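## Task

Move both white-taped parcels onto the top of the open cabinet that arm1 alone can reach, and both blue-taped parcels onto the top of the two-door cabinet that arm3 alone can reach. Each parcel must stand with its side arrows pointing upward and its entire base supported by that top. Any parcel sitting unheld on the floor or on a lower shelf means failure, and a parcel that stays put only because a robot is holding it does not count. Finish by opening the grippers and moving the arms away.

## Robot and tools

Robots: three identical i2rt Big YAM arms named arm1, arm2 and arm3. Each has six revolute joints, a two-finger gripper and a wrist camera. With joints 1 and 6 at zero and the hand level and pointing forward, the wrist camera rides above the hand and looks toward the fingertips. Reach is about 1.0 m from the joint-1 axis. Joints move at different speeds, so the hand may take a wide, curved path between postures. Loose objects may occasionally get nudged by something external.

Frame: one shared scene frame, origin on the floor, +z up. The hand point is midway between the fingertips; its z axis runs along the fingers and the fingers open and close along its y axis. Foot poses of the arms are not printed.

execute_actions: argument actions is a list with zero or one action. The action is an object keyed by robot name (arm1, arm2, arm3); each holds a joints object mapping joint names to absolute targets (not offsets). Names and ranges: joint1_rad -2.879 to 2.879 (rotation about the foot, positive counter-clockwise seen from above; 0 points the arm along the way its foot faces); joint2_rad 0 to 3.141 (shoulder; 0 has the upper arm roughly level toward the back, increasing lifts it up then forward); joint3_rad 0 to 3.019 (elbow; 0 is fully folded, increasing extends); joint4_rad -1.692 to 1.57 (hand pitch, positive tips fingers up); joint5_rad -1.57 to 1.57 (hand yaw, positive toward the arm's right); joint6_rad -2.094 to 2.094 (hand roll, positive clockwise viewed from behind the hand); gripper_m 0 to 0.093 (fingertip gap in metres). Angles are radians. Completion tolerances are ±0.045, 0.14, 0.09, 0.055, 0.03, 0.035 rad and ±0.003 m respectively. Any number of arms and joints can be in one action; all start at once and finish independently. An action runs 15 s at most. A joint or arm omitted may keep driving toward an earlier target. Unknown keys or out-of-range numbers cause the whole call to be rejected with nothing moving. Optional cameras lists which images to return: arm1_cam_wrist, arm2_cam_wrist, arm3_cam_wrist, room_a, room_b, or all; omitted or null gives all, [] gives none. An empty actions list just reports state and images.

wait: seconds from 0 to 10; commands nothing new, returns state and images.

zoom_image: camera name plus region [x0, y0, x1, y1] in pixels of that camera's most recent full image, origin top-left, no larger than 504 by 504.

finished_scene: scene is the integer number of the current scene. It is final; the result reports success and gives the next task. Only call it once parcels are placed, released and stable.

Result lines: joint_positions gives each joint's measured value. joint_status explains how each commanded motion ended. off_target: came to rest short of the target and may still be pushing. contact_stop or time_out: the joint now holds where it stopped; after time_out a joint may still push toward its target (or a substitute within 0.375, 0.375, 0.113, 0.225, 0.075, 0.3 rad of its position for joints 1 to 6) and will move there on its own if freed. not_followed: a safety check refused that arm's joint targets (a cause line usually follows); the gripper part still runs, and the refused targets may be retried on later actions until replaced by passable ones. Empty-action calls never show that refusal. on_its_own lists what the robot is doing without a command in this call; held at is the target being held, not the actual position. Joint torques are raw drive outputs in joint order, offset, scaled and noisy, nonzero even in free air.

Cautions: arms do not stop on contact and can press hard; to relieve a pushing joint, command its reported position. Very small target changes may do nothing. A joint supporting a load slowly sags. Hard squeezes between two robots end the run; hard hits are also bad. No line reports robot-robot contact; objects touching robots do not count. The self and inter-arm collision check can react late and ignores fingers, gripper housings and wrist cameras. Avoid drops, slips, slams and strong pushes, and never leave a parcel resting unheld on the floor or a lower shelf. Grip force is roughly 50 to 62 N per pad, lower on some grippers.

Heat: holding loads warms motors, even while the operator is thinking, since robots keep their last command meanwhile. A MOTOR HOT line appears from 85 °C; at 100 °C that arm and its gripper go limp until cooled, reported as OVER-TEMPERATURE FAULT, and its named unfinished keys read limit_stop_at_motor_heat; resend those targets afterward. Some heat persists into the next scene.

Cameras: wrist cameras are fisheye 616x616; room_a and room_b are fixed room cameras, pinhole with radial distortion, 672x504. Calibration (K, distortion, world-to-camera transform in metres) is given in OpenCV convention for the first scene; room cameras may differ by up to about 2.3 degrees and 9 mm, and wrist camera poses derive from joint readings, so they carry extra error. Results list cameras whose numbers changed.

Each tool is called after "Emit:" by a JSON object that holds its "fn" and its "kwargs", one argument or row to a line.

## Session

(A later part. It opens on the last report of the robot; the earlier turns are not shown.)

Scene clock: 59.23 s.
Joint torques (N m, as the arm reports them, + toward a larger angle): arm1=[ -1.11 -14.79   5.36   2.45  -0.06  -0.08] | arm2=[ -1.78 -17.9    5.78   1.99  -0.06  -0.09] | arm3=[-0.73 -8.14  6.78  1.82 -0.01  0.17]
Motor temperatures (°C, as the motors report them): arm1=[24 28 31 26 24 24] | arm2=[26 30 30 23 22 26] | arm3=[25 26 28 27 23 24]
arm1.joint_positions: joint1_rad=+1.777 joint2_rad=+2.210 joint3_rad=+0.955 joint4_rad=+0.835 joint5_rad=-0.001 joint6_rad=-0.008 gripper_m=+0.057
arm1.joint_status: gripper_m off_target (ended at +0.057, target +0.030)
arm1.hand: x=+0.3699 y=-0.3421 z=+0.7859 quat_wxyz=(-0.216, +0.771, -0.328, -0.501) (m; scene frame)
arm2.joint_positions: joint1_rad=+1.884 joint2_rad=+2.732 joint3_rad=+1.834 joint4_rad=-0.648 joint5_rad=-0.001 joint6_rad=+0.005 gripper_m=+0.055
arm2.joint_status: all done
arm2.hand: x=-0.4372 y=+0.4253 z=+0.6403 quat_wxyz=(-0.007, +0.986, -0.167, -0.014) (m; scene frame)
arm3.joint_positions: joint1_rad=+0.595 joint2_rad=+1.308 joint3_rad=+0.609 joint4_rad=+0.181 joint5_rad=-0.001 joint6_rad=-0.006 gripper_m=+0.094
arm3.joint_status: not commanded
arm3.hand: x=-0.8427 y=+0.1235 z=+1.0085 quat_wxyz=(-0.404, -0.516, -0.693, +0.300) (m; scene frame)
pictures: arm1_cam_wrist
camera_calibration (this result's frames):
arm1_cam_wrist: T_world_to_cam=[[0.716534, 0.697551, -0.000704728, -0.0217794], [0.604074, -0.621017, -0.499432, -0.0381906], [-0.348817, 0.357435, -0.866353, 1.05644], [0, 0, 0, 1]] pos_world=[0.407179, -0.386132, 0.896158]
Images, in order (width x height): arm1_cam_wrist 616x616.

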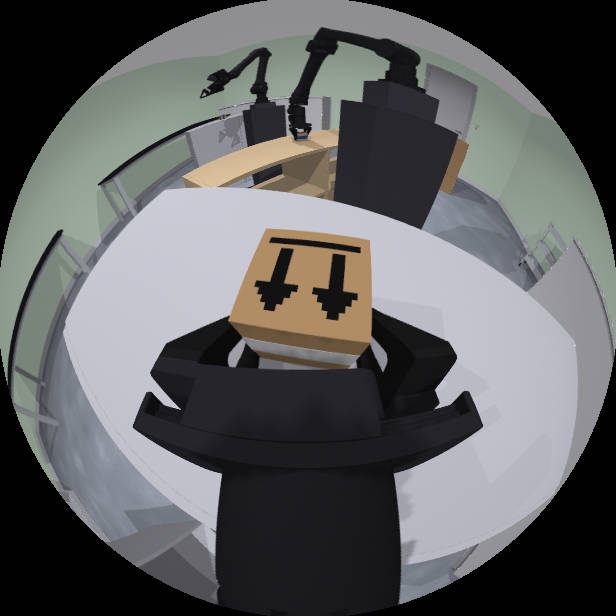

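Emit:
{"fn": "execute_actions", "kwargs": {
  "actions": [
    {"arm1":{"joints":{"joint2_rad":1.6,"joint3_rad":1.2,"joint4_rad":0.0}},"arm2":{"joints":{"joint2_rad":2.72,"joint4_rad":-0.66,"gripper_m":0.093}}}
  ],
  "cameras": []
}}

Emit:
{"fn": "execute_actions", "kwargs": {
  "actions": [
    {"arm1":{"joints":{"joint1_rad":-2.3,"joint2_rad":1.8,"joint3_rad":1.7,"joint4_rad":-1.6,"joint5_rad":-0.15}},"arm2":{"joints":{"joint2_rad":1.6}}}
  ],
  "cameras": ["arm1_cam_wrist","room_b"]
}}

Scene clock: 66.07 s.
Joint torques (N m, as the arm reports them, + toward a larger angle): arm1=[ -0.66 -14.09  11.02   1.76  -0.07  -0.08] | arm2=[ -1.72 -25.75   5.83  -0.3   -0.06  -0.06] | arm3=[-0.74 -7.97  6.78  1.82 -0.02  0.18]
Motor temperatures (°C, as the motors report them): arm1=[24 29 31 26 24 24] | arm2=[26 30 30 23 22 26] | arm3=[25 26 29 27 23 24]
arm1.joint_positions: joint1_rad=+1.777 joint2_rad=+1.597 joint3_rad=+1.186 joint4_rad=+0.001 joint5_rad=-0.001 joint6_rad=-0.008 gripper_m=+0.057
arm1.joint_status: all done
arm1.hand: x=+0.3511 y=-0.3209 z=+1.1125 quat_wxyz=(-0.218, +0.768, -0.327, -0.505) (m; scene frame)
arm2.joint_positions: joint1_rad=+1.884 joint2_rad=+2.732 joint3_rad=+1.835 joint4_rad=-0.648 joint5_rad=-0.001 joint6_rad=+0.005 gripper_m=+0.093
arm2.joint_status: all done
arm2.hand: x=-0.4374 y=+0.4254 z=+0.6404 quat_wxyz=(-0.007, +0.986, -0.167, -0.015) (m; scene frame)
arm3.joint_positions: joint1_rad=+0.595 joint2_rad=+1.308 joint3_rad=+0.609 joint4_rad=+0.181 joint5_rad=-0.001 joint6_rad=-0.006 gripper_m=+0.094
arm3.joint_status: not commanded
arm3.hand: x=-0.8427 y=+0.1235 z=+1.0085 quat_wxyz=(-0.404, -0.516, -0.693, +0.300) (m; scene frame)
pictures: none
No camera images: the call's "cameras" was empty. Leave "cameras" out to get every camera's image.

Scene clock: 69.17 s.
Joint torques (N m, as the arm reports them, + toward a larger angle): arm1=[  0.09 -19.37  10.52  -0.25  -0.19  -0.08] | arm2=[ -1.46 -15.66   9.02   1.59  -0.06  -0.1 ] | arm3=[-0.72 -7.99  6.76  1.79  0.    0.18]
Motor temperatures (°C, as the motors report them): arm1=[24 29 32 26 24 24] | arm2=[26 30 30 23 22 26] | arm3=[25 26 29 27 23 24]
arm1.joint_positions: joint1_rad=-2.309 joint2_rad=+1.833 joint3_rad=+1.681 joint4_rad=-1.590 joint5_rad=-0.148 joint6_rad=-0.008 gripper_m=+0.057
arm1.joint_status: all done
arm1.hand: x=+0.7432 y=-1.3284 z=+1.0326 quat_wxyz=(+0.000, -0.766, -0.633, -0.111) (m; scene frame)
arm2.joint_positions: joint1_rad=+1.884 joint2_rad=+1.587 joint3_rad=+1.850 joint4_rad=-0.649 joint5_rad=-0.001 joint6_rad=+0.005 gripper_m=+0.093
arm2.joint_status: all done
arm2.hand: x=-0.4851 y=+0.4327 z=+1.4802 quat_wxyz=(-0.095, +0.817, -0.136, -0.552) (m; scene frame)
arm3.joint_positions: joint1_rad=+0.595 joint2_rad=+1.308 joint3_rad=+0.609 joint4_rad=+0.181 joint5_rad=-0.001 joint6_rad=-0.006 gripper_m=+0.094
arm3.joint_status: not commanded
arm3.hand: x=-0.8427 y=+0.1235 z=+1.0085 quat_wxyz=(-0.404, -0.516, -0.693, +0.300) (m; scene frame)
pictures: arm1_cam_wrist, room_b
camera_calibration (this result's frames):
arm1_cam_wrist: T_world_to_cam=[[-0.967593, 0.201789, -0.151803, 1.14798], [0.034362, 0.700796, 0.712534, 0.17483], [0.250165, 0.684227, -0.685019, 1.55465], [0, 0, 0, 1]] pos_world=[0.715851, -1.4179, 1.11466]
Images, in order (width x height): arm1_cam_wrist 616x616, room_b 672x504.

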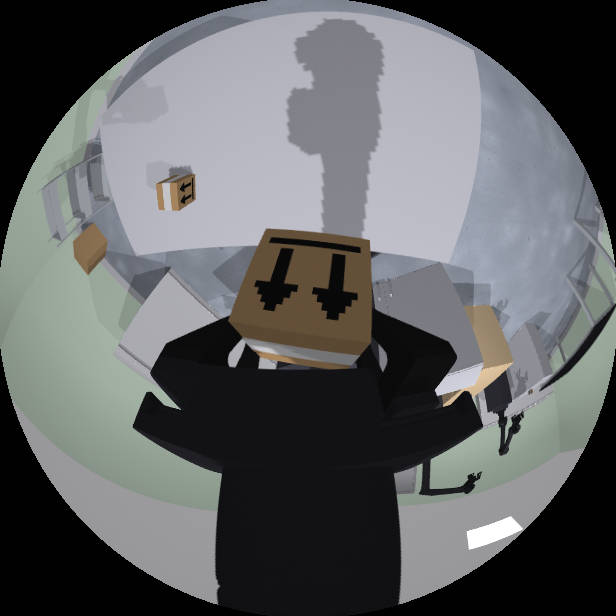

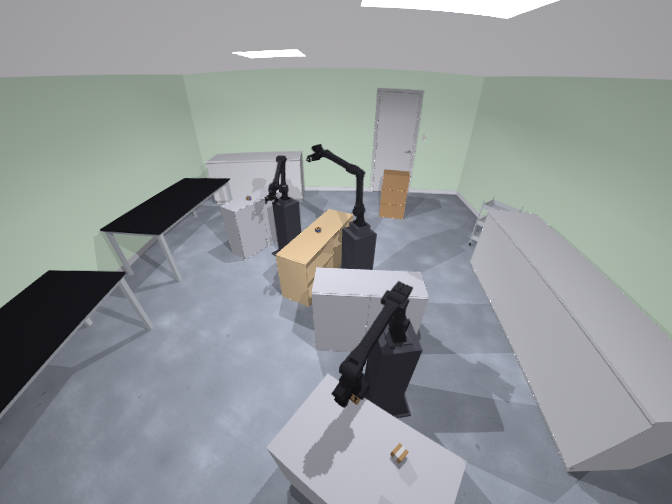

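Emit:
{"fn": "execute_actions", "kwargs": {
  "actions": [
    {"arm1":{"joints":{"joint2_rad":2.15,"joint3_rad":1.95,"joint4_rad":-1.63}},"arm2":{"joints":{"joint1_rad":0.3,"joint2_rad":1.0,"joint3_rad":1.0,"joint4_rad":-1.3}},"arm3":{"joints":{"joint1_rad":1.2,"joint2_rad":1.6,"joint3_rad":0.86,"joint4_rad":0.6}}}
  ],
  "cameras": []
}}

Emit:
{"fn": "execute_actions", "kwargs": {
  "actions": [
    {"arm1":{"joints":{"joint2_rad":2.27}},"arm3":{"joints":{"joint1_rad":1.562,"joint2_rad":2.32,"joint4_rad":0.965}}}
  ],
  "cameras": ["arm1_cam_wrist","arm3_cam_wrist","room_b"]
}}

Emit:
{"fn": "zoom_image", "kwargs": {
  "camera": "room_b",
  "region": [290, 380, 420, 504]
}}

Scene clock: 75.57 s.
Joint torques (N m, as the arm reports them, + toward a larger angle): arm1=[  0.09 -22.06  11.67  -0.27  -0.23  -0.12] | arm2=[-1.1  -4.97  8.3   0.05 -0.19 -0.07] | arm3=[ -1.53 -10.57   9.17   1.91   0.02   0.18]
Motor temperatures (°C, as the motors report them): arm1=[24 29 32 26 24 24] | arm2=[26 29 31 23 22 26] | arm3=[25 26 29 27 23 24]
arm1.joint_positions: joint1_rad=-2.309 joint2_rad=+2.180 joint3_rad=+1.912 joint4_rad=-1.627 joint5_rad=-0.148 joint6_rad=-0.008 gripper_m=+0.057
arm1.joint_status: all done
arm1.hand: x=+0.7310 y=-1.3902 z=+0.9221 quat_wxyz=(+0.048, -0.763, -0.622, -0.169) (m; scene frame)
arm2.joint_positions: joint1_rad=+0.304 joint2_rad=+0.996 joint3_rad=+0.997 joint4_rad=-1.284 joint5_rad=+0.002 joint6_rad=+0.005 gripper_m=+0.093
arm2.joint_status: all done
arm2.hand: x=+0.2784 y=+0.5159 z=+1.2158 quat_wxyz=(-0.120, +0.568, -0.809, -0.087) (m; scene frame)
arm3.joint_positions: joint1_rad=+1.209 joint2_rad=+1.590 joint3_rad=+0.830 joint4_rad=+0.579 joint5_rad=-0.001 joint6_rad=-0.006 gripper_m=+0.094
arm3.joint_status: all done
arm3.hand: x=-0.5005 y=+0.2157 z=+1.0645 quat_wxyz=(-0.607, -0.250, -0.724, +0.212) (m; scene frame)
pictures: none
No camera images: the call's "cameras" was empty. Leave "cameras" out to get every camera's image.

Scene clock: 76.97 s.
Joint torques (N m, as the arm reports them, + toward a larger angle): arm1=[  0.02 -21.51  10.79  -0.4   -0.25  -0.11] | arm2=[-1.   -4.96  8.39 -0.03 -0.18 -0.08] | arm3=[ -2.16 -14.27   3.18   1.83   0.05   0.18]
Motor temperatures (°C, as the motors report them): arm1=[24 29 32 26 24 24] | arm2=[26 29 31 23 22 26] | arm3=[25 26 29 27 23 24]
arm1.joint_positions: joint1_rad=-2.309 joint2_rad=+2.276 joint3_rad=+1.915 joint4_rad=-1.627 joint5_rad=-0.148 joint6_rad=-0.008 gripper_m=+0.057
arm1.joint_status: all done
arm1.hand: x=+0.7321 y=-1.3829 z=+0.8692 quat_wxyz=(+0.078, -0.758, -0.614, -0.204) (m; scene frame)
arm2.joint_positions: joint1_rad=+0.304 joint2_rad=+0.996 joint3_rad=+0.997 joint4_rad=-1.284 joint5_rad=+0.002 joint6_rad=+0.005 gripper_m=+0.093
arm2.joint_status: not commanded
arm2.hand: x=+0.2784 y=+0.5159 z=+1.2158 quat_wxyz=(-0.120, +0.568, -0.809, -0.087) (m; scene frame)
arm3.joint_positions: joint1_rad=+1.574 joint2_rad=+2.318 joint3_rad=+0.846 joint4_rad=+0.945 joint5_rad=-0.002 joint6_rad=-0.006 gripper_m=+0.094
arm3.joint_status: all done
arm3.hand: x=-0.4282 y=+0.4242 z=+0.7227 quat_wxyz=(-0.496, -0.128, -0.856, +0.076) (m; scene frame)
pictures: arm1_cam_wrist, arm3_cam_wrist, room_b
camera_calibration (this result's frames):
arm1_cam_wrist: T_world_to_cam=[[-0.960588, 0.238836, -0.142223, 1.16119], [-0.000787503, 0.509298, 0.86059, -0.0378777], [0.277974, 0.826784, -0.489038, 1.48919], [0, 0, 0, 1]] pos_world=[0.701439, -1.48929, 0.926017]
arm3_cam_wrist: T_world_to_cam=[[-0.299918, -0.953811, 0.0171182, 0.261874], [-0.874608, 0.267759, -0.404186, -0.196836], [0.380934, -0.136194, -0.914517, 1.00506], [0, 0, 0, 1]] pos_world=[-0.476473, 0.439366, 0.835099]
Images, in order (width x height): arm1_cam_wrist 616x616, arm3_cam_wrist 616x616, room_b 672x504.

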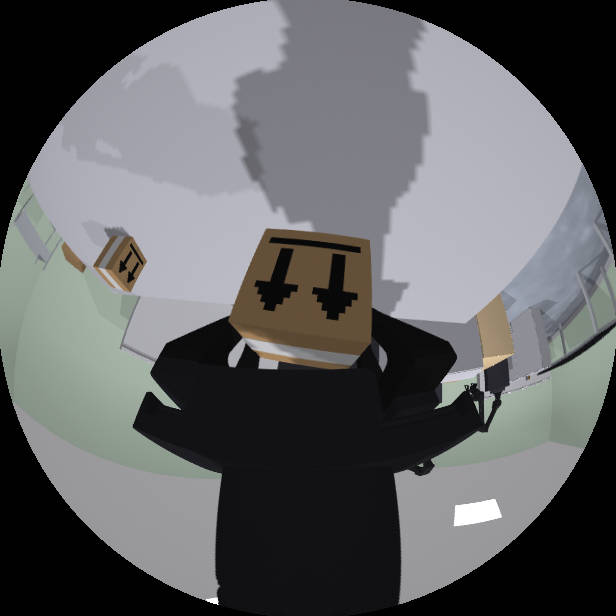

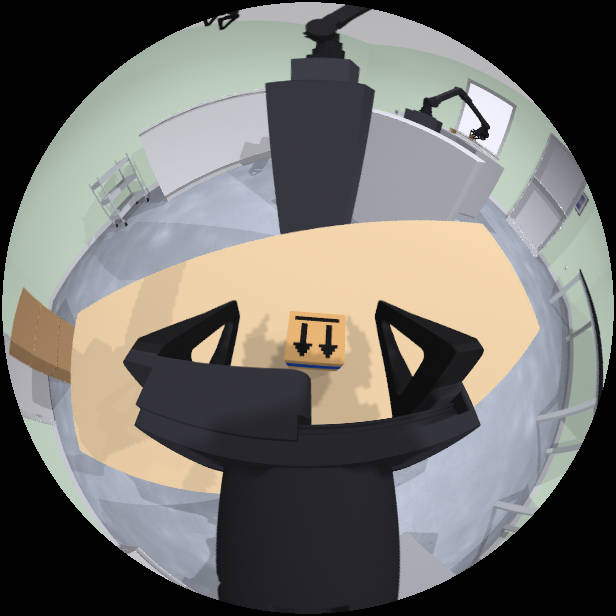

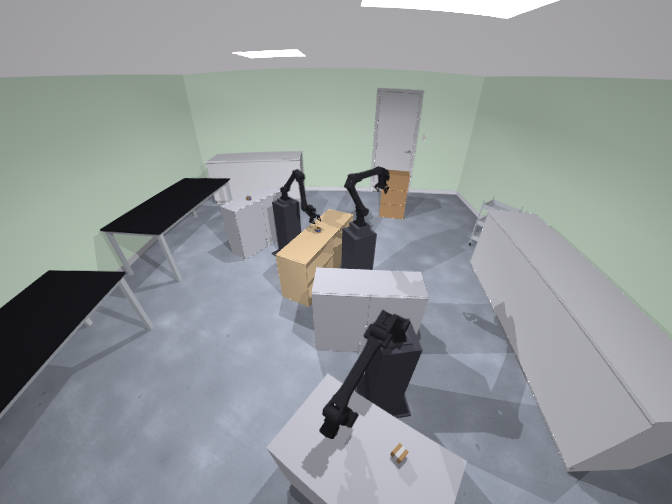

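Region (290, 380, 420, 504) of room_b's 672x504 image, scaled by 3.877, with more detail than that image has; it fills the top 481 rows of this view, and the rest is white.

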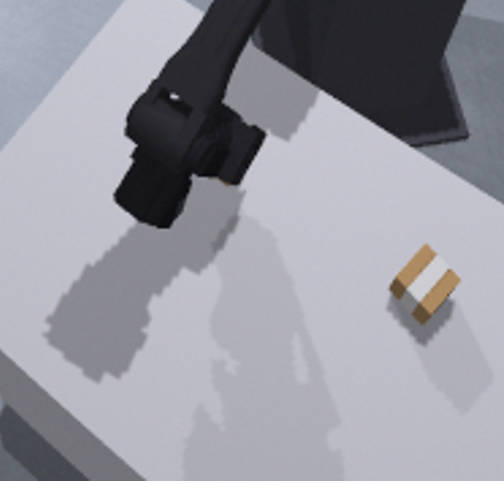

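Emit:
{"fn": "execute_actions", "kwargs": {
  "actions": []
}}

Scene clock: 83.97 s.
Joint torques (N m, as the arm reports them, + toward a larger angle): arm1=[  0.09 -21.55  10.89  -0.28  -0.21  -0.09] | arm2=[-1.14 -4.83  8.49  0.08 -0.18 -0.09] | arm3=[ -1.91 -14.27   3.2    1.84   0.05   0.18]
Motor temperatures (°C, as the motors report them): arm1=[24 30 33 26 24 24] | arm2=[26 28 31 23 22 26] | arm3=[25 26 28 27 23 24]
arm1.joint_positions: joint1_rad=-2.309 joint2_rad=+2.276 joint3_rad=+1.915 joint4_rad=-1.627 joint5_rad=-0.148 joint6_rad=-0.008 gripper_m=+0.057
arm1.joint_status: all done
arm1.hand: x=+0.7321 y=-1.3829 z=+0.8692 quat_wxyz=(+0.078, -0.758, -0.614, -0.204) (m; scene frame)
arm2.joint_positions: joint1_rad=+0.304 joint2_rad=+0.996 joint3_rad=+0.997 joint4_rad=-1.284 joint5_rad=+0.002 joint6_rad=+0.005 gripper_m=+0.093
arm2.joint_status: not commanded
arm2.hand: x=+0.2784 y=+0.5159 z=+1.2158 quat_wxyz=(-0.120, +0.568, -0.809, -0.087) (m; scene frame)
arm3.joint_positions: joint1_rad=+1.574 joint2_rad=+2.318 joint3_rad=+0.846 joint4_rad=+0.945 joint5_rad=-0.002 joint6_rad=-0.006 gripper_m=+0.094
arm3.joint_status: all done
arm3.hand: x=-0.4282 y=+0.4242 z=+0.7227 quat_wxyz=(-0.496, -0.128, -0.856, +0.076) (m; scene frame)
pictures: arm1_cam_wrist, arm2_cam_wrist, arm3_cam_wrist, room_a, room_b
camera_calibration (this result's frames):
arm1_cam_wrist: T_world_to_cam=[[-0.960588, 0.238836, -0.142223, 1.16119], [-0.000787503, 0.509298, 0.86059, -0.0378777], [0.277974, 0.826784, -0.489038, 1.48919], [0, 0, 0, 1]] pos_world=[0.701439, -1.48929, 0.926017]
arm2_cam_wrist: T_world_to_cam=[[0.941065, -0.338195, -0.00450474, -0.0814808], [-0.319248, -0.892585, 0.318391, 0.166334], [-0.111699, -0.298189, -0.947949, 1.46015], [0, 0, 0, 1]] pos_world=[0.292878, 0.55631, 1.33082]
arm3_cam_wrist: T_world_to_cam=[[-0.299918, -0.953811, 0.0171182, 0.261874], [-0.874608, 0.267759, -0.404186, -0.196836], [0.380934, -0.136194, -0.914517, 1.00506], [0, 0, 0, 1]] pos_world=[-0.476473, 0.439366, 0.835099]
Images, in order (width x height): arm1_cam_wrist 616x616, arm2_cam_wrist 616x616, arm3_cam_wrist 616x616, room_a 672x504, room_b 672x504.

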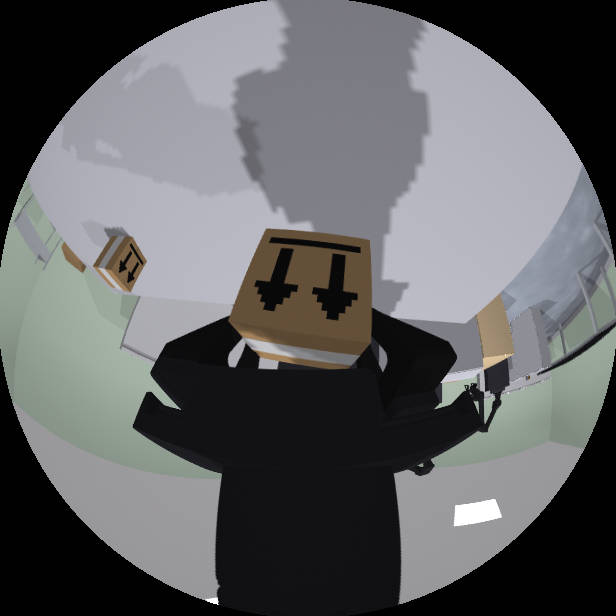

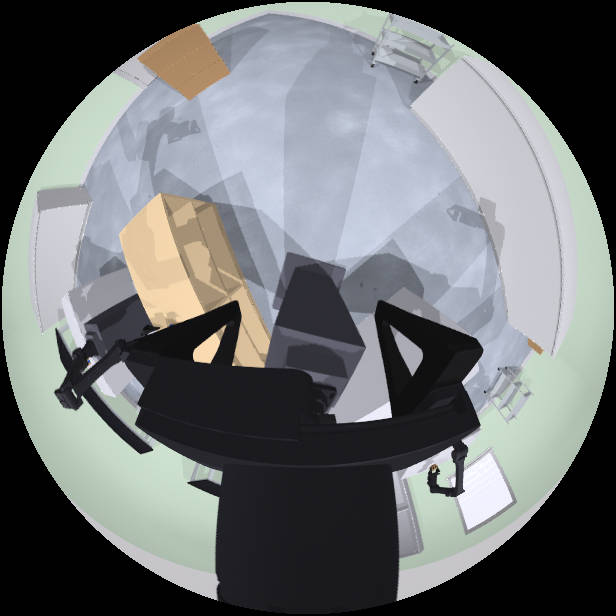

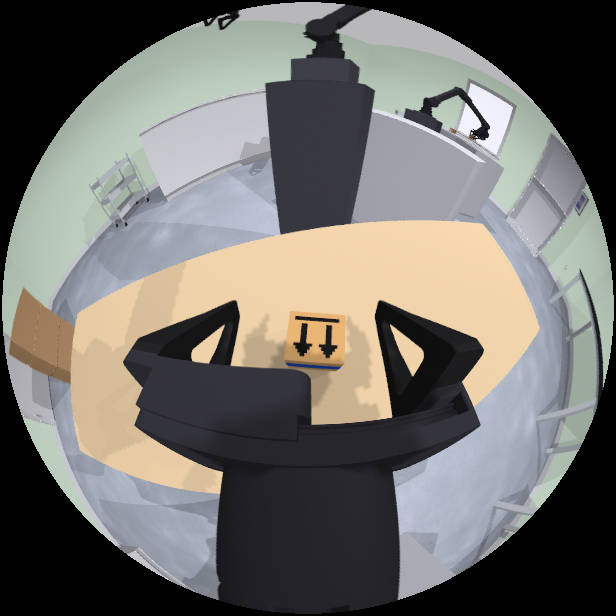

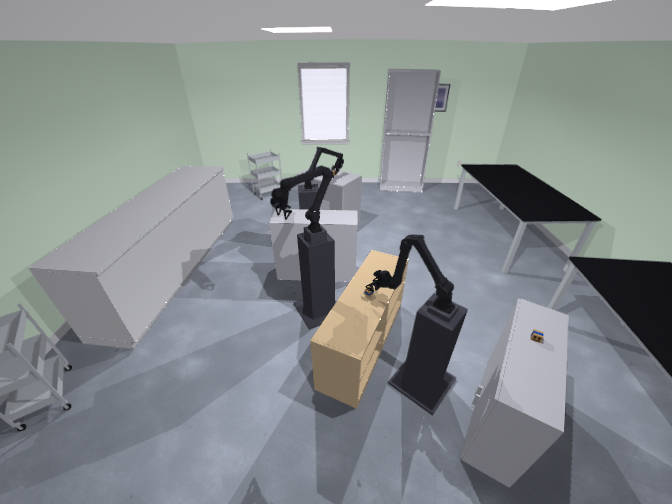

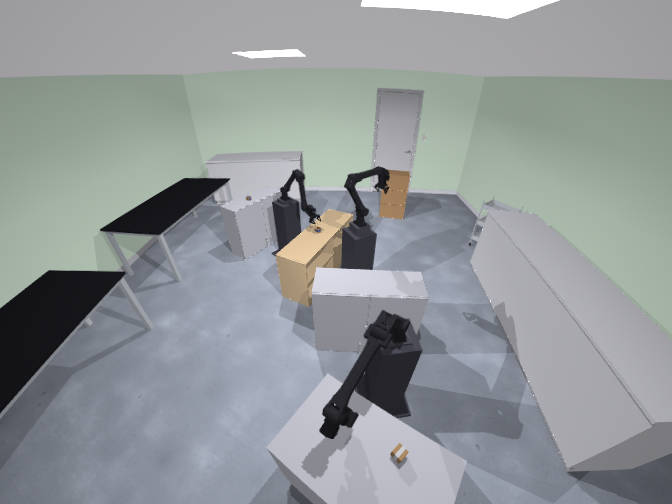

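Emit:
{"fn": "execute_actions", "kwargs": {
  "actions": [
    {"arm1":{"joints":{"joint2_rad":2.33,"joint4_rad":-1.585}},"arm3":{"joints":{"joint1_rad":1.56,"joint2_rad":2.56,"joint3_rad":1.04,"joint4_rad":1.05}}}
  ],
  "cameras": ["arm1_cam_wrist","arm3_cam_wrist"]
}}

Scene clock: 88.17 s.
Joint torques (N m, as the arm reports them, + toward a larger angle): arm1=[ -0.1  -20.41  10.54  -0.02  -0.2   -0.09] | arm2=[-0.91 -4.9   8.4   0.01 -0.19 -0.09] | arm3=[ -2.09 -15.77   2.25   1.73   0.05   0.17]
Motor temperatures (°C, as the motors report them): arm1=[24 30 33 26 24 24] | arm2=[26 28 31 23 22 26] | arm3=[25 26 28 27 23 24]
arm1.joint_positions: joint1_rad=-2.309 joint2_rad=+2.323 joint3_rad=+1.915 joint4_rad=-1.592 joint5_rad=-0.148 joint6_rad=-0.008 gripper_m=+0.057
arm1.joint_status: all done
arm1.hand: x=+0.7316 y=-1.3848 z=+0.8397 quat_wxyz=(+0.081, -0.758, -0.613, -0.208) (m; scene frame)
arm2.joint_positions: joint1_rad=+0.304 joint2_rad=+0.996 joint3_rad=+0.997 joint4_rad=-1.284 joint5_rad=+0.002 joint6_rad=+0.005 gripper_m=+0.093
arm2.joint_status: not commanded
arm2.hand: x=+0.2784 y=+0.5159 z=+1.2158 quat_wxyz=(-0.120, +0.568, -0.809, -0.087) (m; scene frame)
arm3.joint_positions: joint1_rad=+1.574 joint2_rad=+2.560 joint3_rad=+1.035 joint4_rad=+1.034 joint5_rad=-0.002 joint6_rad=-0.006 gripper_m=+0.094
arm3.joint_status: all done
arm3.hand: x=-0.3987 y=+0.4150 z=+0.6489 quat_wxyz=(-0.511, -0.127, -0.847, +0.079) (m; scene frame)
pictures: arm1_cam_wrist, arm3_cam_wrist
camera_calibration (this result's frames):
arm1_cam_wrist: T_world_to_cam=[[-0.960285, 0.240435, -0.141577, 1.15841], [-0.00251998, 0.499912, 0.866073, -0.0279268], [0.279011, 0.832033, -0.479452, 1.4749], [0, 0, 0, 1]] pos_world=[0.700816, -1.49173, 0.895334]
arm3_cam_wrist: T_world_to_cam=[[-0.300514, -0.953624, 0.0170829, 0.262904], [-0.860375, 0.263311, -0.436374, -0.169936], [0.411639, -0.145834, -0.899603, 0.931552], [0, 0, 0, 1]] pos_world=[-0.450665, 0.43131, 0.75938]
Images, in order (width x height): arm1_cam_wrist 616x616, arm3_cam_wrist 616x616.

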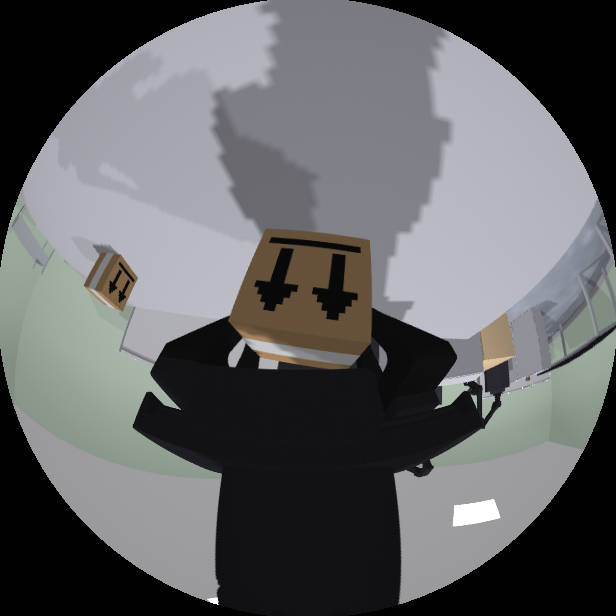

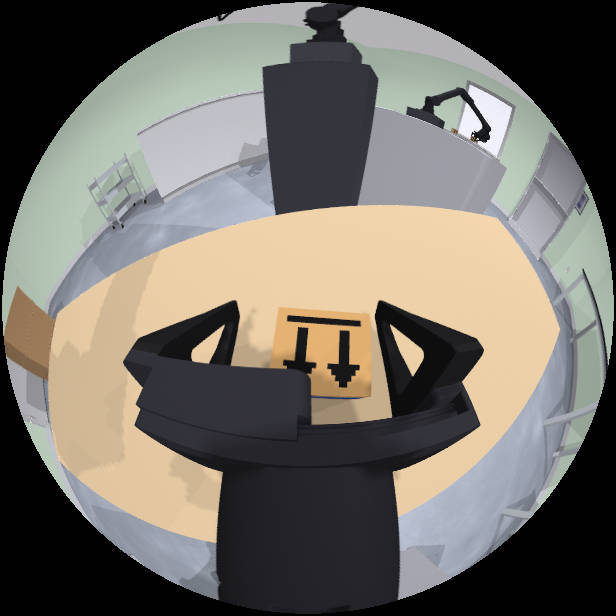

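Emit:
{"fn": "execute_actions", "kwargs": {
  "actions": [
    {"arm1":{"joints":{"joint2_rad":2.37,"joint4_rad":-1.55}},"arm3":{"joints":{"joint1_rad":1.54,"joint3_rad":1.0}}}
  ],
  "cameras": []
}}

Emit:
{"fn": "execute_actions", "kwargs": {
  "actions": [
    {"arm1":{"joints":{"joint2_rad":2.41,"joint4_rad":-1.51}},"arm3":{"joints":{"joint2_rad":2.62,"joint4_rad":1.09}}}
  ],
  "cameras": ["arm1_cam_wrist","arm3_cam_wrist"]
}}

Scene clock: 94.27 s.
Joint torques (N m, as the arm reports them, + toward a larger angle): arm1=[  0.19 -19.34  10.7   -0.29  -0.17  -0.07] | arm2=[-0.75 -4.94  8.37 -0.03 -0.18 -0.09] | arm3=[ -1.72 -15.35   1.43   1.71   0.04   0.18]
Motor temperatures (°C, as the motors report them): arm1=[24 30 33 26 24 24] | arm2=[26 28 31 23 22 26] | arm3=[25 27 27 27 23 24]
arm1.joint_positions: joint1_rad=-2.309 joint2_rad=+2.357 joint3_rad=+1.915 joint4_rad=-1.557 joint5_rad=-0.150 joint6_rad=-0.008 gripper_m=+0.057
arm1.joint_status: all done
arm1.hand: x=+0.7312 y=-1.3873 z=+0.8172 quat_wxyz=(+0.080, -0.758, -0.613, -0.208) (m; scene frame)
arm2.joint_positions: joint1_rad=+0.304 joint2_rad=+0.996 joint3_rad=+0.997 joint4_rad=-1.284 joint5_rad=+0.002 joint6_rad=+0.005 gripper_m=+0.093
arm2.joint_status: not commanded
arm2.hand: x=+0.2784 y=+0.5159 z=+1.2158 quat_wxyz=(-0.120, +0.568, -0.809, -0.087) (m; scene frame)
arm3.joint_positions: joint1_rad=+1.550 joint2_rad=+2.560 joint3_rad=+1.004 joint4_rad=+1.034 joint5_rad=-0.002 joint6_rad=-0.006 gripper_m=+0.094
arm3.joint_status: all done
arm3.hand: x=-0.4178 y=+0.4055 z=+0.6418 quat_wxyz=(-0.497, -0.139, -0.853, +0.083) (m; scene frame)
pictures: none
No camera images: the call's "cameras" was empty. Leave "cameras" out to get every camera's image.

Scene clock: 95.03 s.
Joint torques (N m, as the arm reports them, + toward a larger angle): arm1=[ -0.07 -16.91  10.6    0.89  -0.09  -0.1 ] | arm2=[-1.03 -4.76  8.45  0.01 -0.19 -0.08] | arm3=[ -1.66 -13.94   1.01   1.78   0.05   0.19]
Motor temperatures (°C, as the motors report them): arm1=[24 30 33 26 24 24] | arm2=[26 28 31 23 22 26] | arm3=[25 27 27 27 23 24]
arm1.joint_positions: joint1_rad=-2.309 joint2_rad=+2.357 joint3_rad=+1.915 joint4_rad=-1.545 joint5_rad=-0.151 joint6_rad=-0.008 gripper_m=+0.057
arm1.joint_status: all done
arm1.hand: x=+0.7309 y=-1.3899 z=+0.8158 quat_wxyz=(+0.076, -0.759, -0.614, -0.205) (m; scene frame)
arm2.joint_positions: joint1_rad=+0.304 joint2_rad=+0.996 joint3_rad=+0.997 joint4_rad=-1.284 joint5_rad=+0.002 joint6_rad=+0.005 gripper_m=+0.093
arm2.joint_status: not commanded
arm2.hand: x=+0.2784 y=+0.5159 z=+1.2158 quat_wxyz=(-0.120, +0.568, -0.809, -0.087) (m; scene frame)
arm3.joint_positions: joint1_rad=+1.550 joint2_rad=+2.604 joint3_rad=+1.004 joint4_rad=+1.071 joint5_rad=-0.002 joint6_rad=-0.006 gripper_m=+0.094
arm3.joint_status: all done
arm3.hand: x=-0.4286 y=+0.4092 z=+0.6244 quat_wxyz=(-0.494, -0.139, -0.854, +0.082) (m; scene frame)
pictures: arm1_cam_wrist, arm3_cam_wrist
camera_calibration (this result's frames):
arm1_cam_wrist: T_world_to_cam=[[-0.960027, 0.239589, -0.144723, 1.15686], [-0.00205905, 0.510982, 0.859589, 0.0156322], [0.279898, 0.825527, -0.490063, 1.46684], [0, 0, 0, 1]] pos_world=[0.70008, -1.49607, 0.872829]
arm3_cam_wrist: T_world_to_cam=[[-0.323436, -0.946098, 0.0169622, 0.236012], [-0.868559, 0.28972, -0.402079, -0.240597], [0.375492, -0.14478, -0.915448, 0.91501], [0, 0, 0, 1]] pos_world=[-0.476217, 0.425471, 0.736901]
Images, in order (width x height): arm1_cam_wrist 616x616, arm3_cam_wrist 616x616.

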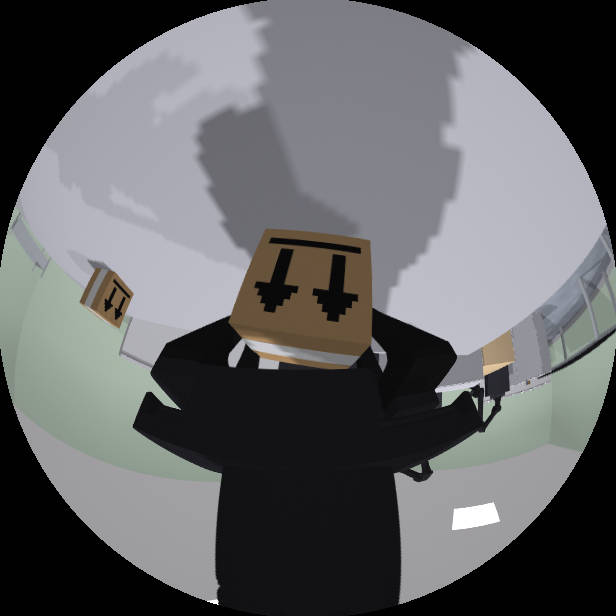

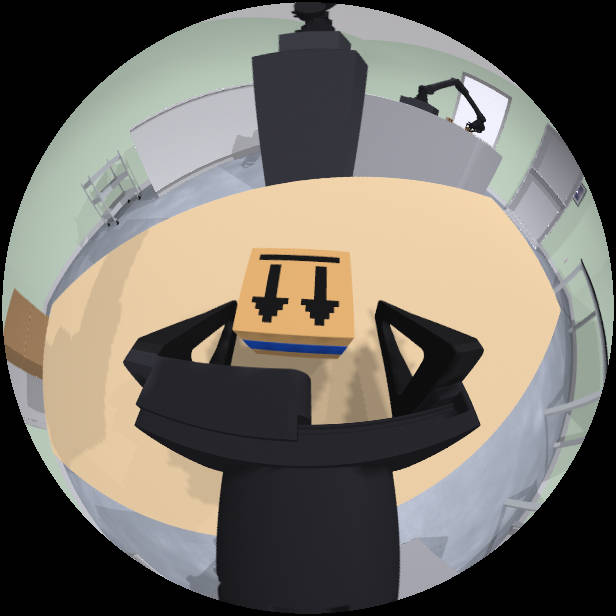

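Emit:
{"fn": "execute_actions", "kwargs": {
  "actions": [
    {"arm1":{"joints":{"joint2_rad":2.357,"joint4_rad":-1.545,"gripper_m":0.093}},"arm3":{"joints":{"joint1_rad":1.572,"joint3_rad":1.035}}}
  ],
  "cameras": ["arm3_cam_wrist"]
}}

Emit:
{"fn": "execute_actions", "kwargs": {
  "actions": [
    {"arm1":{"joints":{"joint2_rad":1.7}},"arm3":{"joints":{"gripper_m":0.03}}}
  ],
  "cameras": ["arm1_cam_wrist","arm3_cam_wrist"]
}}

Scene clock: 97.83 s.
Joint torques (N m, as the arm reports them, + toward a larger angle): arm1=[  0.25 -21.76  10.54  -0.23  -0.11  -0.08] | arm2=[-1.04 -5.02  8.37  0.12 -0.2  -0.09] | arm3=[ -0.1  -14.19   2.24   1.81   0.05   0.17]
Motor temperatures (°C, as the motors report them): arm1=[24 30 33 26 24 24] | arm2=[26 28 31 23 22 26] | arm3=[25 27 27 27 23 24]
arm1.joint_positions: joint1_rad=-2.309 joint2_rad=+2.357 joint3_rad=+1.916 joint4_rad=-1.546 joint5_rad=-0.151 joint6_rad=-0.008 gripper_m=+0.093
arm1.joint_status: all done
arm1.hand: x=+0.7310 y=-1.3900 z=+0.8163 quat_wxyz=(+0.076, -0.759, -0.614, -0.205) (m; scene frame)
arm2.joint_positions: joint1_rad=+0.304 joint2_rad=+0.996 joint3_rad=+0.997 joint4_rad=-1.284 joint5_rad=+0.002 joint6_rad=+0.005 gripper_m=+0.093
arm2.joint_status: not commanded
arm2.hand: x=+0.2784 y=+0.5159 z=+1.2158 quat_wxyz=(-0.120, +0.568, -0.809, -0.087) (m; scene frame)
arm3.joint_positions: joint1_rad=+1.559 joint2_rad=+2.604 joint3_rad=+1.022 joint4_rad=+1.071 joint5_rad=-0.002 joint6_rad=-0.006 gripper_m=+0.094
arm3.joint_status: all done
arm3.hand: x=-0.4184 y=+0.4114 z=+0.6282 quat_wxyz=(-0.502, -0.134, -0.851, +0.081) (m; scene frame)
pictures: arm3_cam_wrist
camera_calibration (this result's frames):
arm3_cam_wrist: T_world_to_cam=[[-0.31506, -0.948919, 0.017006, 0.24601], [-0.864194, 0.279431, -0.418435, -0.21449], [0.392309, -0.146529, -0.908088, 0.918042], [0, 0, 0, 1]] pos_world=[-0.468009, 0.427899, 0.739729]
Images, in order (width x height): arm3_cam_wrist 616x616.

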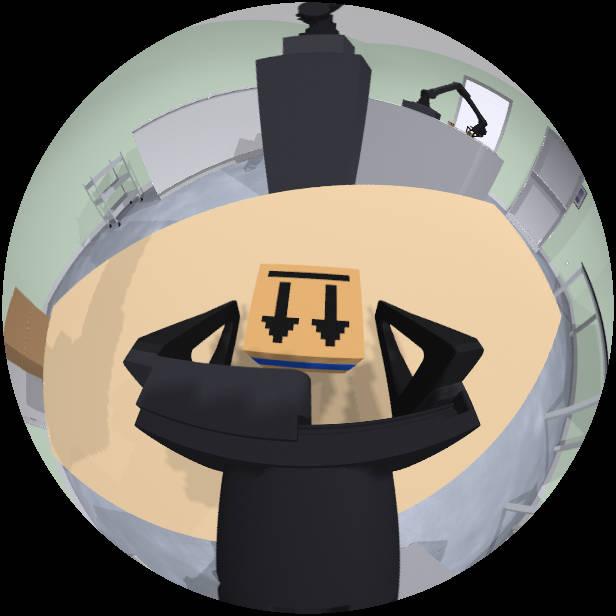

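Scene clock: 99.70 s.
Joint torques (N m, as the arm reports them, + toward a larger angle): arm1=[  0.65 -15.09  10.32   0.94  -0.12  -0.07] | arm2=[-1.17 -4.79  8.42  0.06 -0.19 -0.07] | arm3=[ -0.12 -14.24   2.29   1.79   0.03   0.17]
Motor temperatures (°C, as the motors report them): arm1=[24 30 33 26 24 24] | arm2=[26 28 31 23 22 26] | arm3=[25 27 27 27 23 24]
arm1.joint_positions: joint1_rad=-2.309 joint2_rad=+1.700 joint3_rad=+1.940 joint4_rad=-1.546 joint5_rad=-0.151 joint6_rad=-0.008 gripper_m=+0.093
arm1.joint_status: all done
arm1.hand: x=+0.7351 y=-1.3793 z=+1.2051 quat_wxyz=(-0.139, -0.752, -0.642, +0.056) (m; scene frame)
arm2.joint_positions: joint1_rad=+0.304 joint2_rad=+0.996 joint3_rad=+0.997 joint4_rad=-1.284 joint5_rad=+0.002 joint6_rad=+0.005 gripper_m=+0.093
arm2.joint_status: not commanded
arm2.hand: x=+0.2784 y=+0.5159 z=+1.2158 quat_wxyz=(-0.120, +0.568, -0.809, -0.087) (m; scene frame)
arm3.joint_positions: joint1_rad=+1.559 joint2_rad=+2.604 joint3_rad=+1.022 joint4_rad=+1.071 joint5_rad=-0.002 joint6_rad=-0.006 gripper_m=+0.056
arm3.joint_status: gripper_m off_target (ended at +0.056, target +0.030)
arm3.hand: x=-0.4184 y=+0.4114 z=+0.6282 quat_wxyz=(-0.502, -0.134, -0.851, +0.081) (m; scene frame)
pictures: arm1_cam_wrist, arm3_cam_wrist
camera_calibration (this result's frames):
arm1_cam_wrist: T_world_to_cam=[[-0.979839, 0.133811, -0.148359, 1.08767], [0.0742556, 0.933294, 0.351352, 0.814527], [0.185478, 0.333252, -0.924414, 1.56154], [0, 0, 0, 1]] pos_world=[0.71563, -1.42612, 1.31869]
arm3_cam_wrist: T_world_to_cam=[[-0.315237, -0.948866, 0.0166721, 0.246125], [-0.864099, 0.279723, -0.418436, -0.21457], [0.392376, -0.146313, -0.908093, 0.917985], [0, 0, 0, 1]] pos_world=[-0.468017, 0.427872, 0.739729]
Images, in order (width x height): arm1_cam_wrist 616x616, arm3_cam_wrist 616x616.

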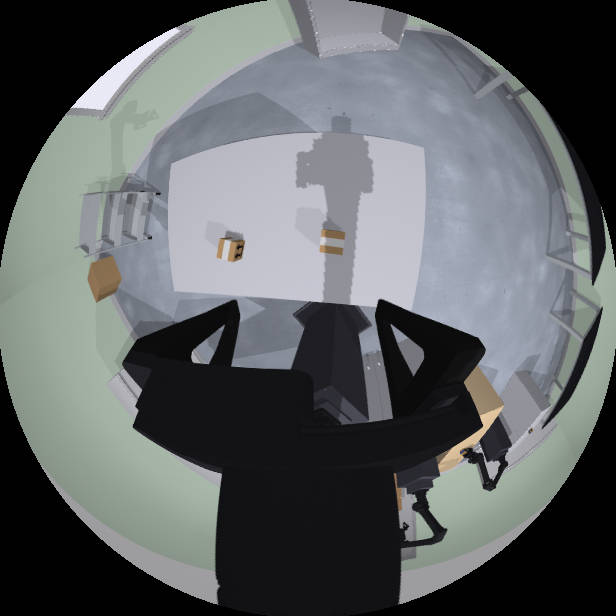

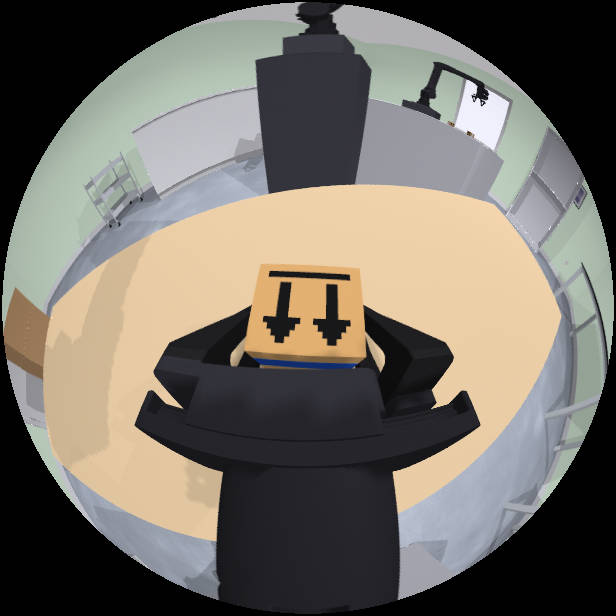

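Emit:
{"fn": "execute_actions", "kwargs": {
  "actions": [
    {"arm3":{"joints":{"joint2_rad":1.7,"joint3_rad":1.2,"joint4_rad":0}}}
  ],
  "cameras": []
}}

Emit:
{"fn": "execute_actions", "kwargs": {
  "actions": [
    {"arm3":{"joints":{"joint1_rad":-1.6,"joint2_rad":2.1,"joint3_rad":1.9,"joint4_rad":-1.65}}}
  ],
  "cameras": ["arm3_cam_wrist","room_a"]
}}

Scene clock: 104.27 s.
Joint torques (N m, as the arm reports them, + toward a larger angle): arm1=[ -0.08 -15.34  10.22   0.94  -0.13  -0.1 ] | arm2=[-0.79 -4.82  8.42  0.03 -0.18 -0.08] | arm3=[ -0.06 -12.97   9.26   0.83   0.04   0.17]
Motor temperatures (°C, as the motors report them): arm1=[24 30 33 26 24 24] | arm2=[26 28 31 23 22 26] | arm3=[25 27 27 27 23 24]
arm1.joint_positions: joint1_rad=-2.309 joint2_rad=+1.700 joint3_rad=+1.940 joint4_rad=-1.546 joint5_rad=-0.151 joint6_rad=-0.008 gripper_m=+0.093
arm1.joint_status: not commanded
arm1.hand: x=+0.7351 y=-1.3793 z=+1.2051 quat_wxyz=(-0.139, -0.752, -0.642, +0.056) (m; scene frame)
arm2.joint_positions: joint1_rad=+0.304 joint2_rad=+0.996 joint3_rad=+0.997 joint4_rad=-1.284 joint5_rad=+0.002 joint6_rad=+0.005 gripper_m=+0.093
arm2.joint_status: not commanded
arm2.hand: x=+0.2784 y=+0.5159 z=+1.2158 quat_wxyz=(-0.120, +0.568, -0.809, -0.087) (m; scene frame)
arm3.joint_positions: joint1_rad=+1.559 joint2_rad=+1.686 joint3_rad=+1.184 joint4_rad=+0.011 joint5_rad=-0.002 joint6_rad=-0.006 gripper_m=+0.056
arm3.joint_status: all done
arm3.hand: x=-0.3334 y=+0.3831 z=+1.0640 quat_wxyz=(-0.510, -0.134, -0.846, +0.083) (m; scene frame)
pictures: none
No camera images: the call's "cameras" was empty. Leave "cameras" out to get every camera's image.

Scene clock: 106.97 s.
Joint torques (N m, as the arm reports them, + toward a larger angle): arm1=[  0.23 -15.2   10.2    0.81  -0.1   -0.08] | arm2=[-0.75 -4.75  8.41  0.05 -0.18 -0.09] | arm3=[ -0.27 -19.46   8.47  -1.05  -0.14   0.18]
Motor temperatures (°C, as the motors report them): arm1=[24 30 33 26 24 24] | arm2=[26 27 31 23 22 26] | arm3=[25 27 28 27 23 24]
arm1.joint_positions: joint1_rad=-2.309 joint2_rad=+1.700 joint3_rad=+1.940 joint4_rad=-1.546 joint5_rad=-0.151 joint6_rad=-0.008 gripper_m=+0.093
arm1.joint_status: not commanded
arm1.hand: x=+0.7351 y=-1.3793 z=+1.2051 quat_wxyz=(-0.139, -0.752, -0.642, +0.056) (m; scene frame)
arm2.joint_positions: joint1_rad=+0.304 joint2_rad=+0.996 joint3_rad=+0.997 joint4_rad=-1.284 joint5_rad=+0.002 joint6_rad=+0.005 gripper_m=+0.093
arm2.joint_status: not commanded
arm2.hand: x=+0.2784 y=+0.5159 z=+1.2158 quat_wxyz=(-0.120, +0.568, -0.809, -0.087) (m; scene frame)
arm3.joint_positions: joint1_rad=-1.613 joint2_rad=+2.111 joint3_rad=+1.883 joint4_rad=-1.637 joint5_rad=+0.002 joint6_rad=-0.005 gripper_m=+0.055
arm3.joint_status: all done
arm3.hand: x=-1.5231 y=+0.7961 z=+0.9556 quat_wxyz=(-0.025, -0.974, +0.169, -0.148) (m; scene frame)
pictures: arm3_cam_wrist, room_a
camera_calibration (this result's frames):
arm3_cam_wrist: T_world_to_cam=[[0.32597, 0.945332, 0.0095125, -0.267134], [0.558684, -0.200744, 0.80472, 0.240961], [0.762637, -0.257, -0.593578, 2.05664], [0, 0, 0, 1]] pos_world=[-1.61602, 0.82946, 1.02941]
Images, in order (width x height): arm3_cam_wrist 616x616, room_a 672x504.

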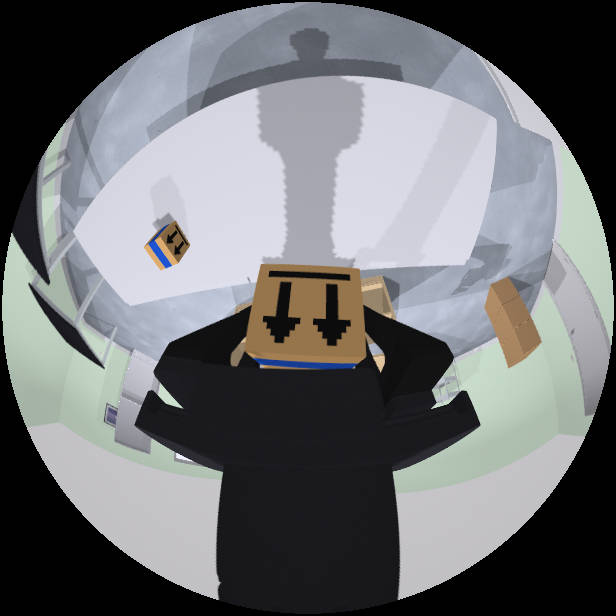

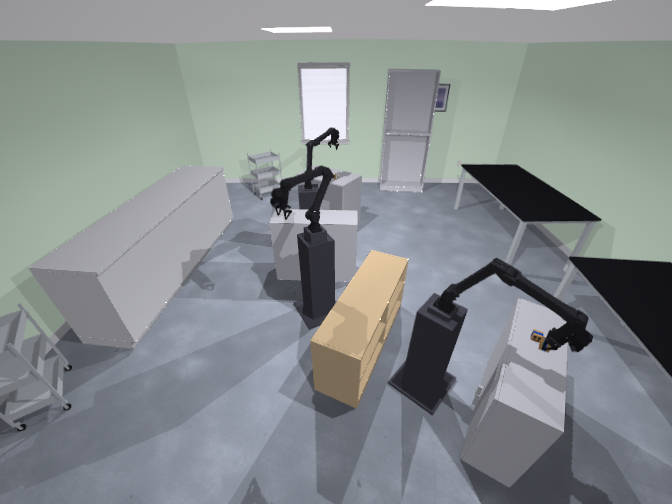

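Emit:
{"fn": "execute_actions", "kwargs": {
  "actions": [
    {"arm3":{"joints":{"joint2_rad":2.22,"joint3_rad":1.84,"joint4_rad":-1.68}}}
  ],
  "cameras": ["arm3_cam_wrist","room_a"]
}}

Scene clock: 111.50 s.
Joint torques (N m, as the arm reports them, + toward a larger angle): arm1=[  0.33 -15.56  10.21   1.02  -0.1   -0.1 ] | arm2=[-0.92 -4.81  8.5   0.04 -0.17 -0.07] | arm3=[ -0.18 -19.08   6.76  -1.32  -0.14   0.17]
Motor temperatures (°C, as the motors report them): arm1=[24 30 33 26 24 24] | arm2=[26 27 31 23 22 26] | arm3=[25 27 28 27 23 24]
arm1.joint_positions: joint1_rad=-2.309 joint2_rad=+1.700 joint3_rad=+1.940 joint4_rad=-1.546 joint5_rad=-0.151 joint6_rad=-0.008 gripper_m=+0.093
arm1.joint_status: not commanded
arm1.hand: x=+0.7351 y=-1.3793 z=+1.2051 quat_wxyz=(-0.139, -0.752, -0.642, +0.056) (m; scene frame)
arm2.joint_positions: joint1_rad=+0.304 joint2_rad=+0.996 joint3_rad=+0.997 joint4_rad=-1.284 joint5_rad=+0.002 joint6_rad=+0.005 gripper_m=+0.093
arm2.joint_status: not commanded
arm2.hand: x=+0.2784 y=+0.5159 z=+1.2158 quat_wxyz=(-0.120, +0.568, -0.809, -0.087) (m; scene frame)
arm3.joint_positions: joint1_rad=-1.613 joint2_rad=+2.223 joint3_rad=+1.838 joint4_rad=-1.668 joint5_rad=+0.002 joint6_rad=-0.005 gripper_m=+0.055
arm3.joint_status: all done
arm3.hand: x=-1.4946 y=+0.7858 z=+0.8863 quat_wxyz=(-0.041, -0.956, +0.166, -0.238) (m; scene frame)
pictures: arm3_cam_wrist, room_a
camera_calibration (this result's frames):
arm3_cam_wrist: T_world_to_cam=[[0.32473, 0.945787, 0.00608437, -0.265169], [0.407797, -0.145813, 0.901354, -0.0756314], [0.853377, -0.290216, -0.433039, 2.01053], [0, 0, 0, 1]] pos_world=[-1.59879, 0.823251, 0.940421]
Images, in order (width x height): arm3_cam_wrist 616x616, room_a 672x504.

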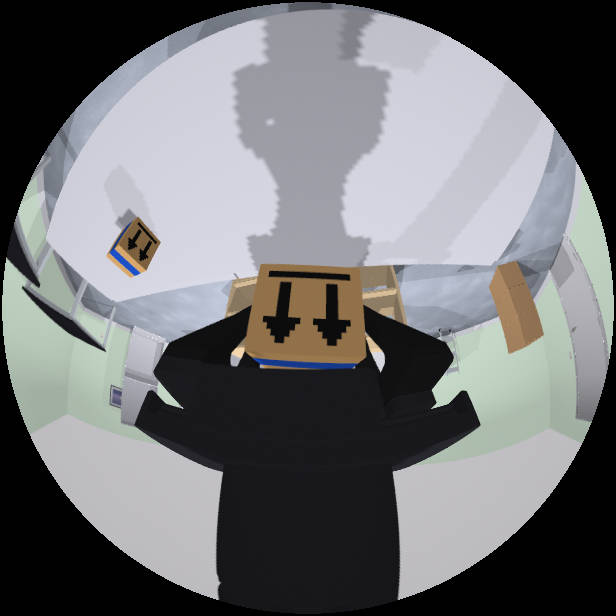

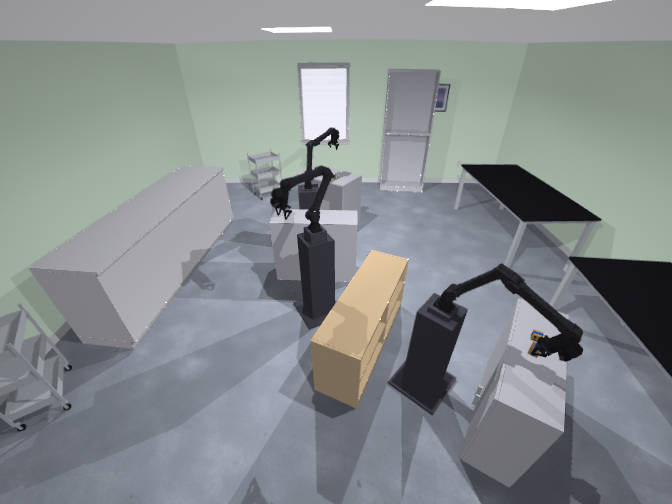

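Emit:
{"fn": "execute_actions", "kwargs": {
  "actions": [
    {"arm3":{"joints":{"joint2_rad":2.29,"joint4_rad":-1.635}}}
  ],
  "cameras": []
}}

Emit:
{"fn": "execute_actions", "kwargs": {
  "actions": [
    {"arm3":{"joints":{"joint2_rad":2.335,"joint4_rad":-1.59}}}
  ],
  "cameras": ["arm3_cam_wrist"]
}}

Scene clock: 115.07 s.
Joint torques (N m, as the arm reports them, + toward a larger angle): arm1=[  0.08 -15.59  10.22   0.95  -0.13  -0.09] | arm2=[-0.8  -5.    8.39  0.11 -0.16 -0.09] | arm3=[ -0.12 -18.1    6.44  -0.63  -0.15   0.18]
Motor temperatures (°C, as the motors report them): arm1=[24 30 33 26 24 24] | arm2=[26 27 32 23 22 26] | arm3=[25 27 28 27 23 24]
arm1.joint_positions: joint1_rad=-2.309 joint2_rad=+1.700 joint3_rad=+1.940 joint4_rad=-1.546 joint5_rad=-0.151 joint6_rad=-0.008 gripper_m=+0.093
arm1.joint_status: not commanded
arm1.hand: x=+0.7351 y=-1.3793 z=+1.2051 quat_wxyz=(-0.139, -0.752, -0.642, +0.056) (m; scene frame)
arm2.joint_positions: joint1_rad=+0.304 joint2_rad=+0.996 joint3_rad=+0.997 joint4_rad=-1.284 joint5_rad=+0.002 joint6_rad=+0.005 gripper_m=+0.093
arm2.joint_status: not commanded
arm2.hand: x=+0.2784 y=+0.5159 z=+1.2158 quat_wxyz=(-0.120, +0.568, -0.809, -0.087) (m; scene frame)
arm3.joint_positions: joint1_rad=-1.613 joint2_rad=+2.278 joint3_rad=+1.838 joint4_rad=-1.645 joint5_rad=+0.002 joint6_rad=-0.005 gripper_m=+0.055
arm3.joint_status: all done
arm3.hand: x=-1.4930 y=+0.7852 z=+0.8551 quat_wxyz=(-0.044, -0.952, +0.165, -0.253) (m; scene frame)
pictures: none
No camera images: the call's "cameras" was empty. Leave "cameras" out to get every camera's image.

Scene clock: 115.83 s.
Joint torques (N m, as the arm reports them, + toward a larger angle): arm1=[  0.21 -15.8   10.26   0.98  -0.12  -0.1 ] | arm2=[-1.07 -5.01  8.39  0.03 -0.16 -0.09] | arm3=[ -0.3  -18.42   6.42  -0.63  -0.14   0.18]
Motor temperatures (°C, as the motors report them): arm1=[24 30 33 26 24 24] | arm2=[26 27 32 23 22 26] | arm3=[25 27 28 27 23 24]
arm1.joint_positions: joint1_rad=-2.309 joint2_rad=+1.700 joint3_rad=+1.940 joint4_rad=-1.546 joint5_rad=-0.151 joint6_rad=-0.008 gripper_m=+0.093
arm1.joint_status: not commanded
arm1.hand: x=+0.7351 y=-1.3793 z=+1.2051 quat_wxyz=(-0.139, -0.752, -0.642, +0.056) (m; scene frame)
arm2.joint_positions: joint1_rad=+0.304 joint2_rad=+0.996 joint3_rad=+0.997 joint4_rad=-1.284 joint5_rad=+0.002 joint6_rad=+0.005 gripper_m=+0.093
arm2.joint_status: not commanded
arm2.hand: x=+0.2784 y=+0.5159 z=+1.2158 quat_wxyz=(-0.120, +0.568, -0.809, -0.087) (m; scene frame)
arm3.joint_positions: joint1_rad=-1.613 joint2_rad=+2.319 joint3_rad=+1.838 joint4_rad=-1.600 joint5_rad=+0.002 joint6_rad=-0.005 gripper_m=+0.055
arm3.joint_status: all done
arm3.hand: x=-1.4962 y=+0.7864 z=+0.8279 quat_wxyz=(-0.044, -0.953, +0.165, -0.252) (m; scene frame)
pictures: arm3_cam_wrist
camera_calibration (this result's frames):
arm3_cam_wrist: T_world_to_cam=[[0.324595, 0.945837, 0.00554233, -0.264683], [0.383403, -0.136929, 0.913374, -0.0756815], [0.864662, -0.294352, -0.407083, 1.98537], [0, 0, 0, 1]] pos_world=[-1.60174, 0.824381, 0.878803]
Images, in order (width x height): arm3_cam_wrist 616x616.

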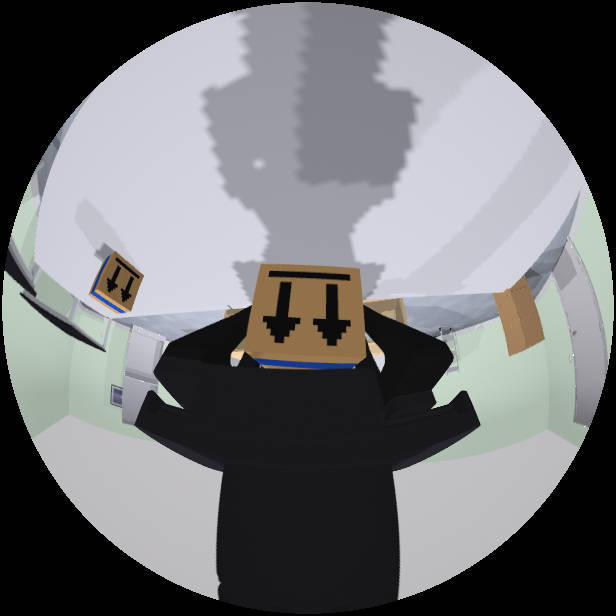

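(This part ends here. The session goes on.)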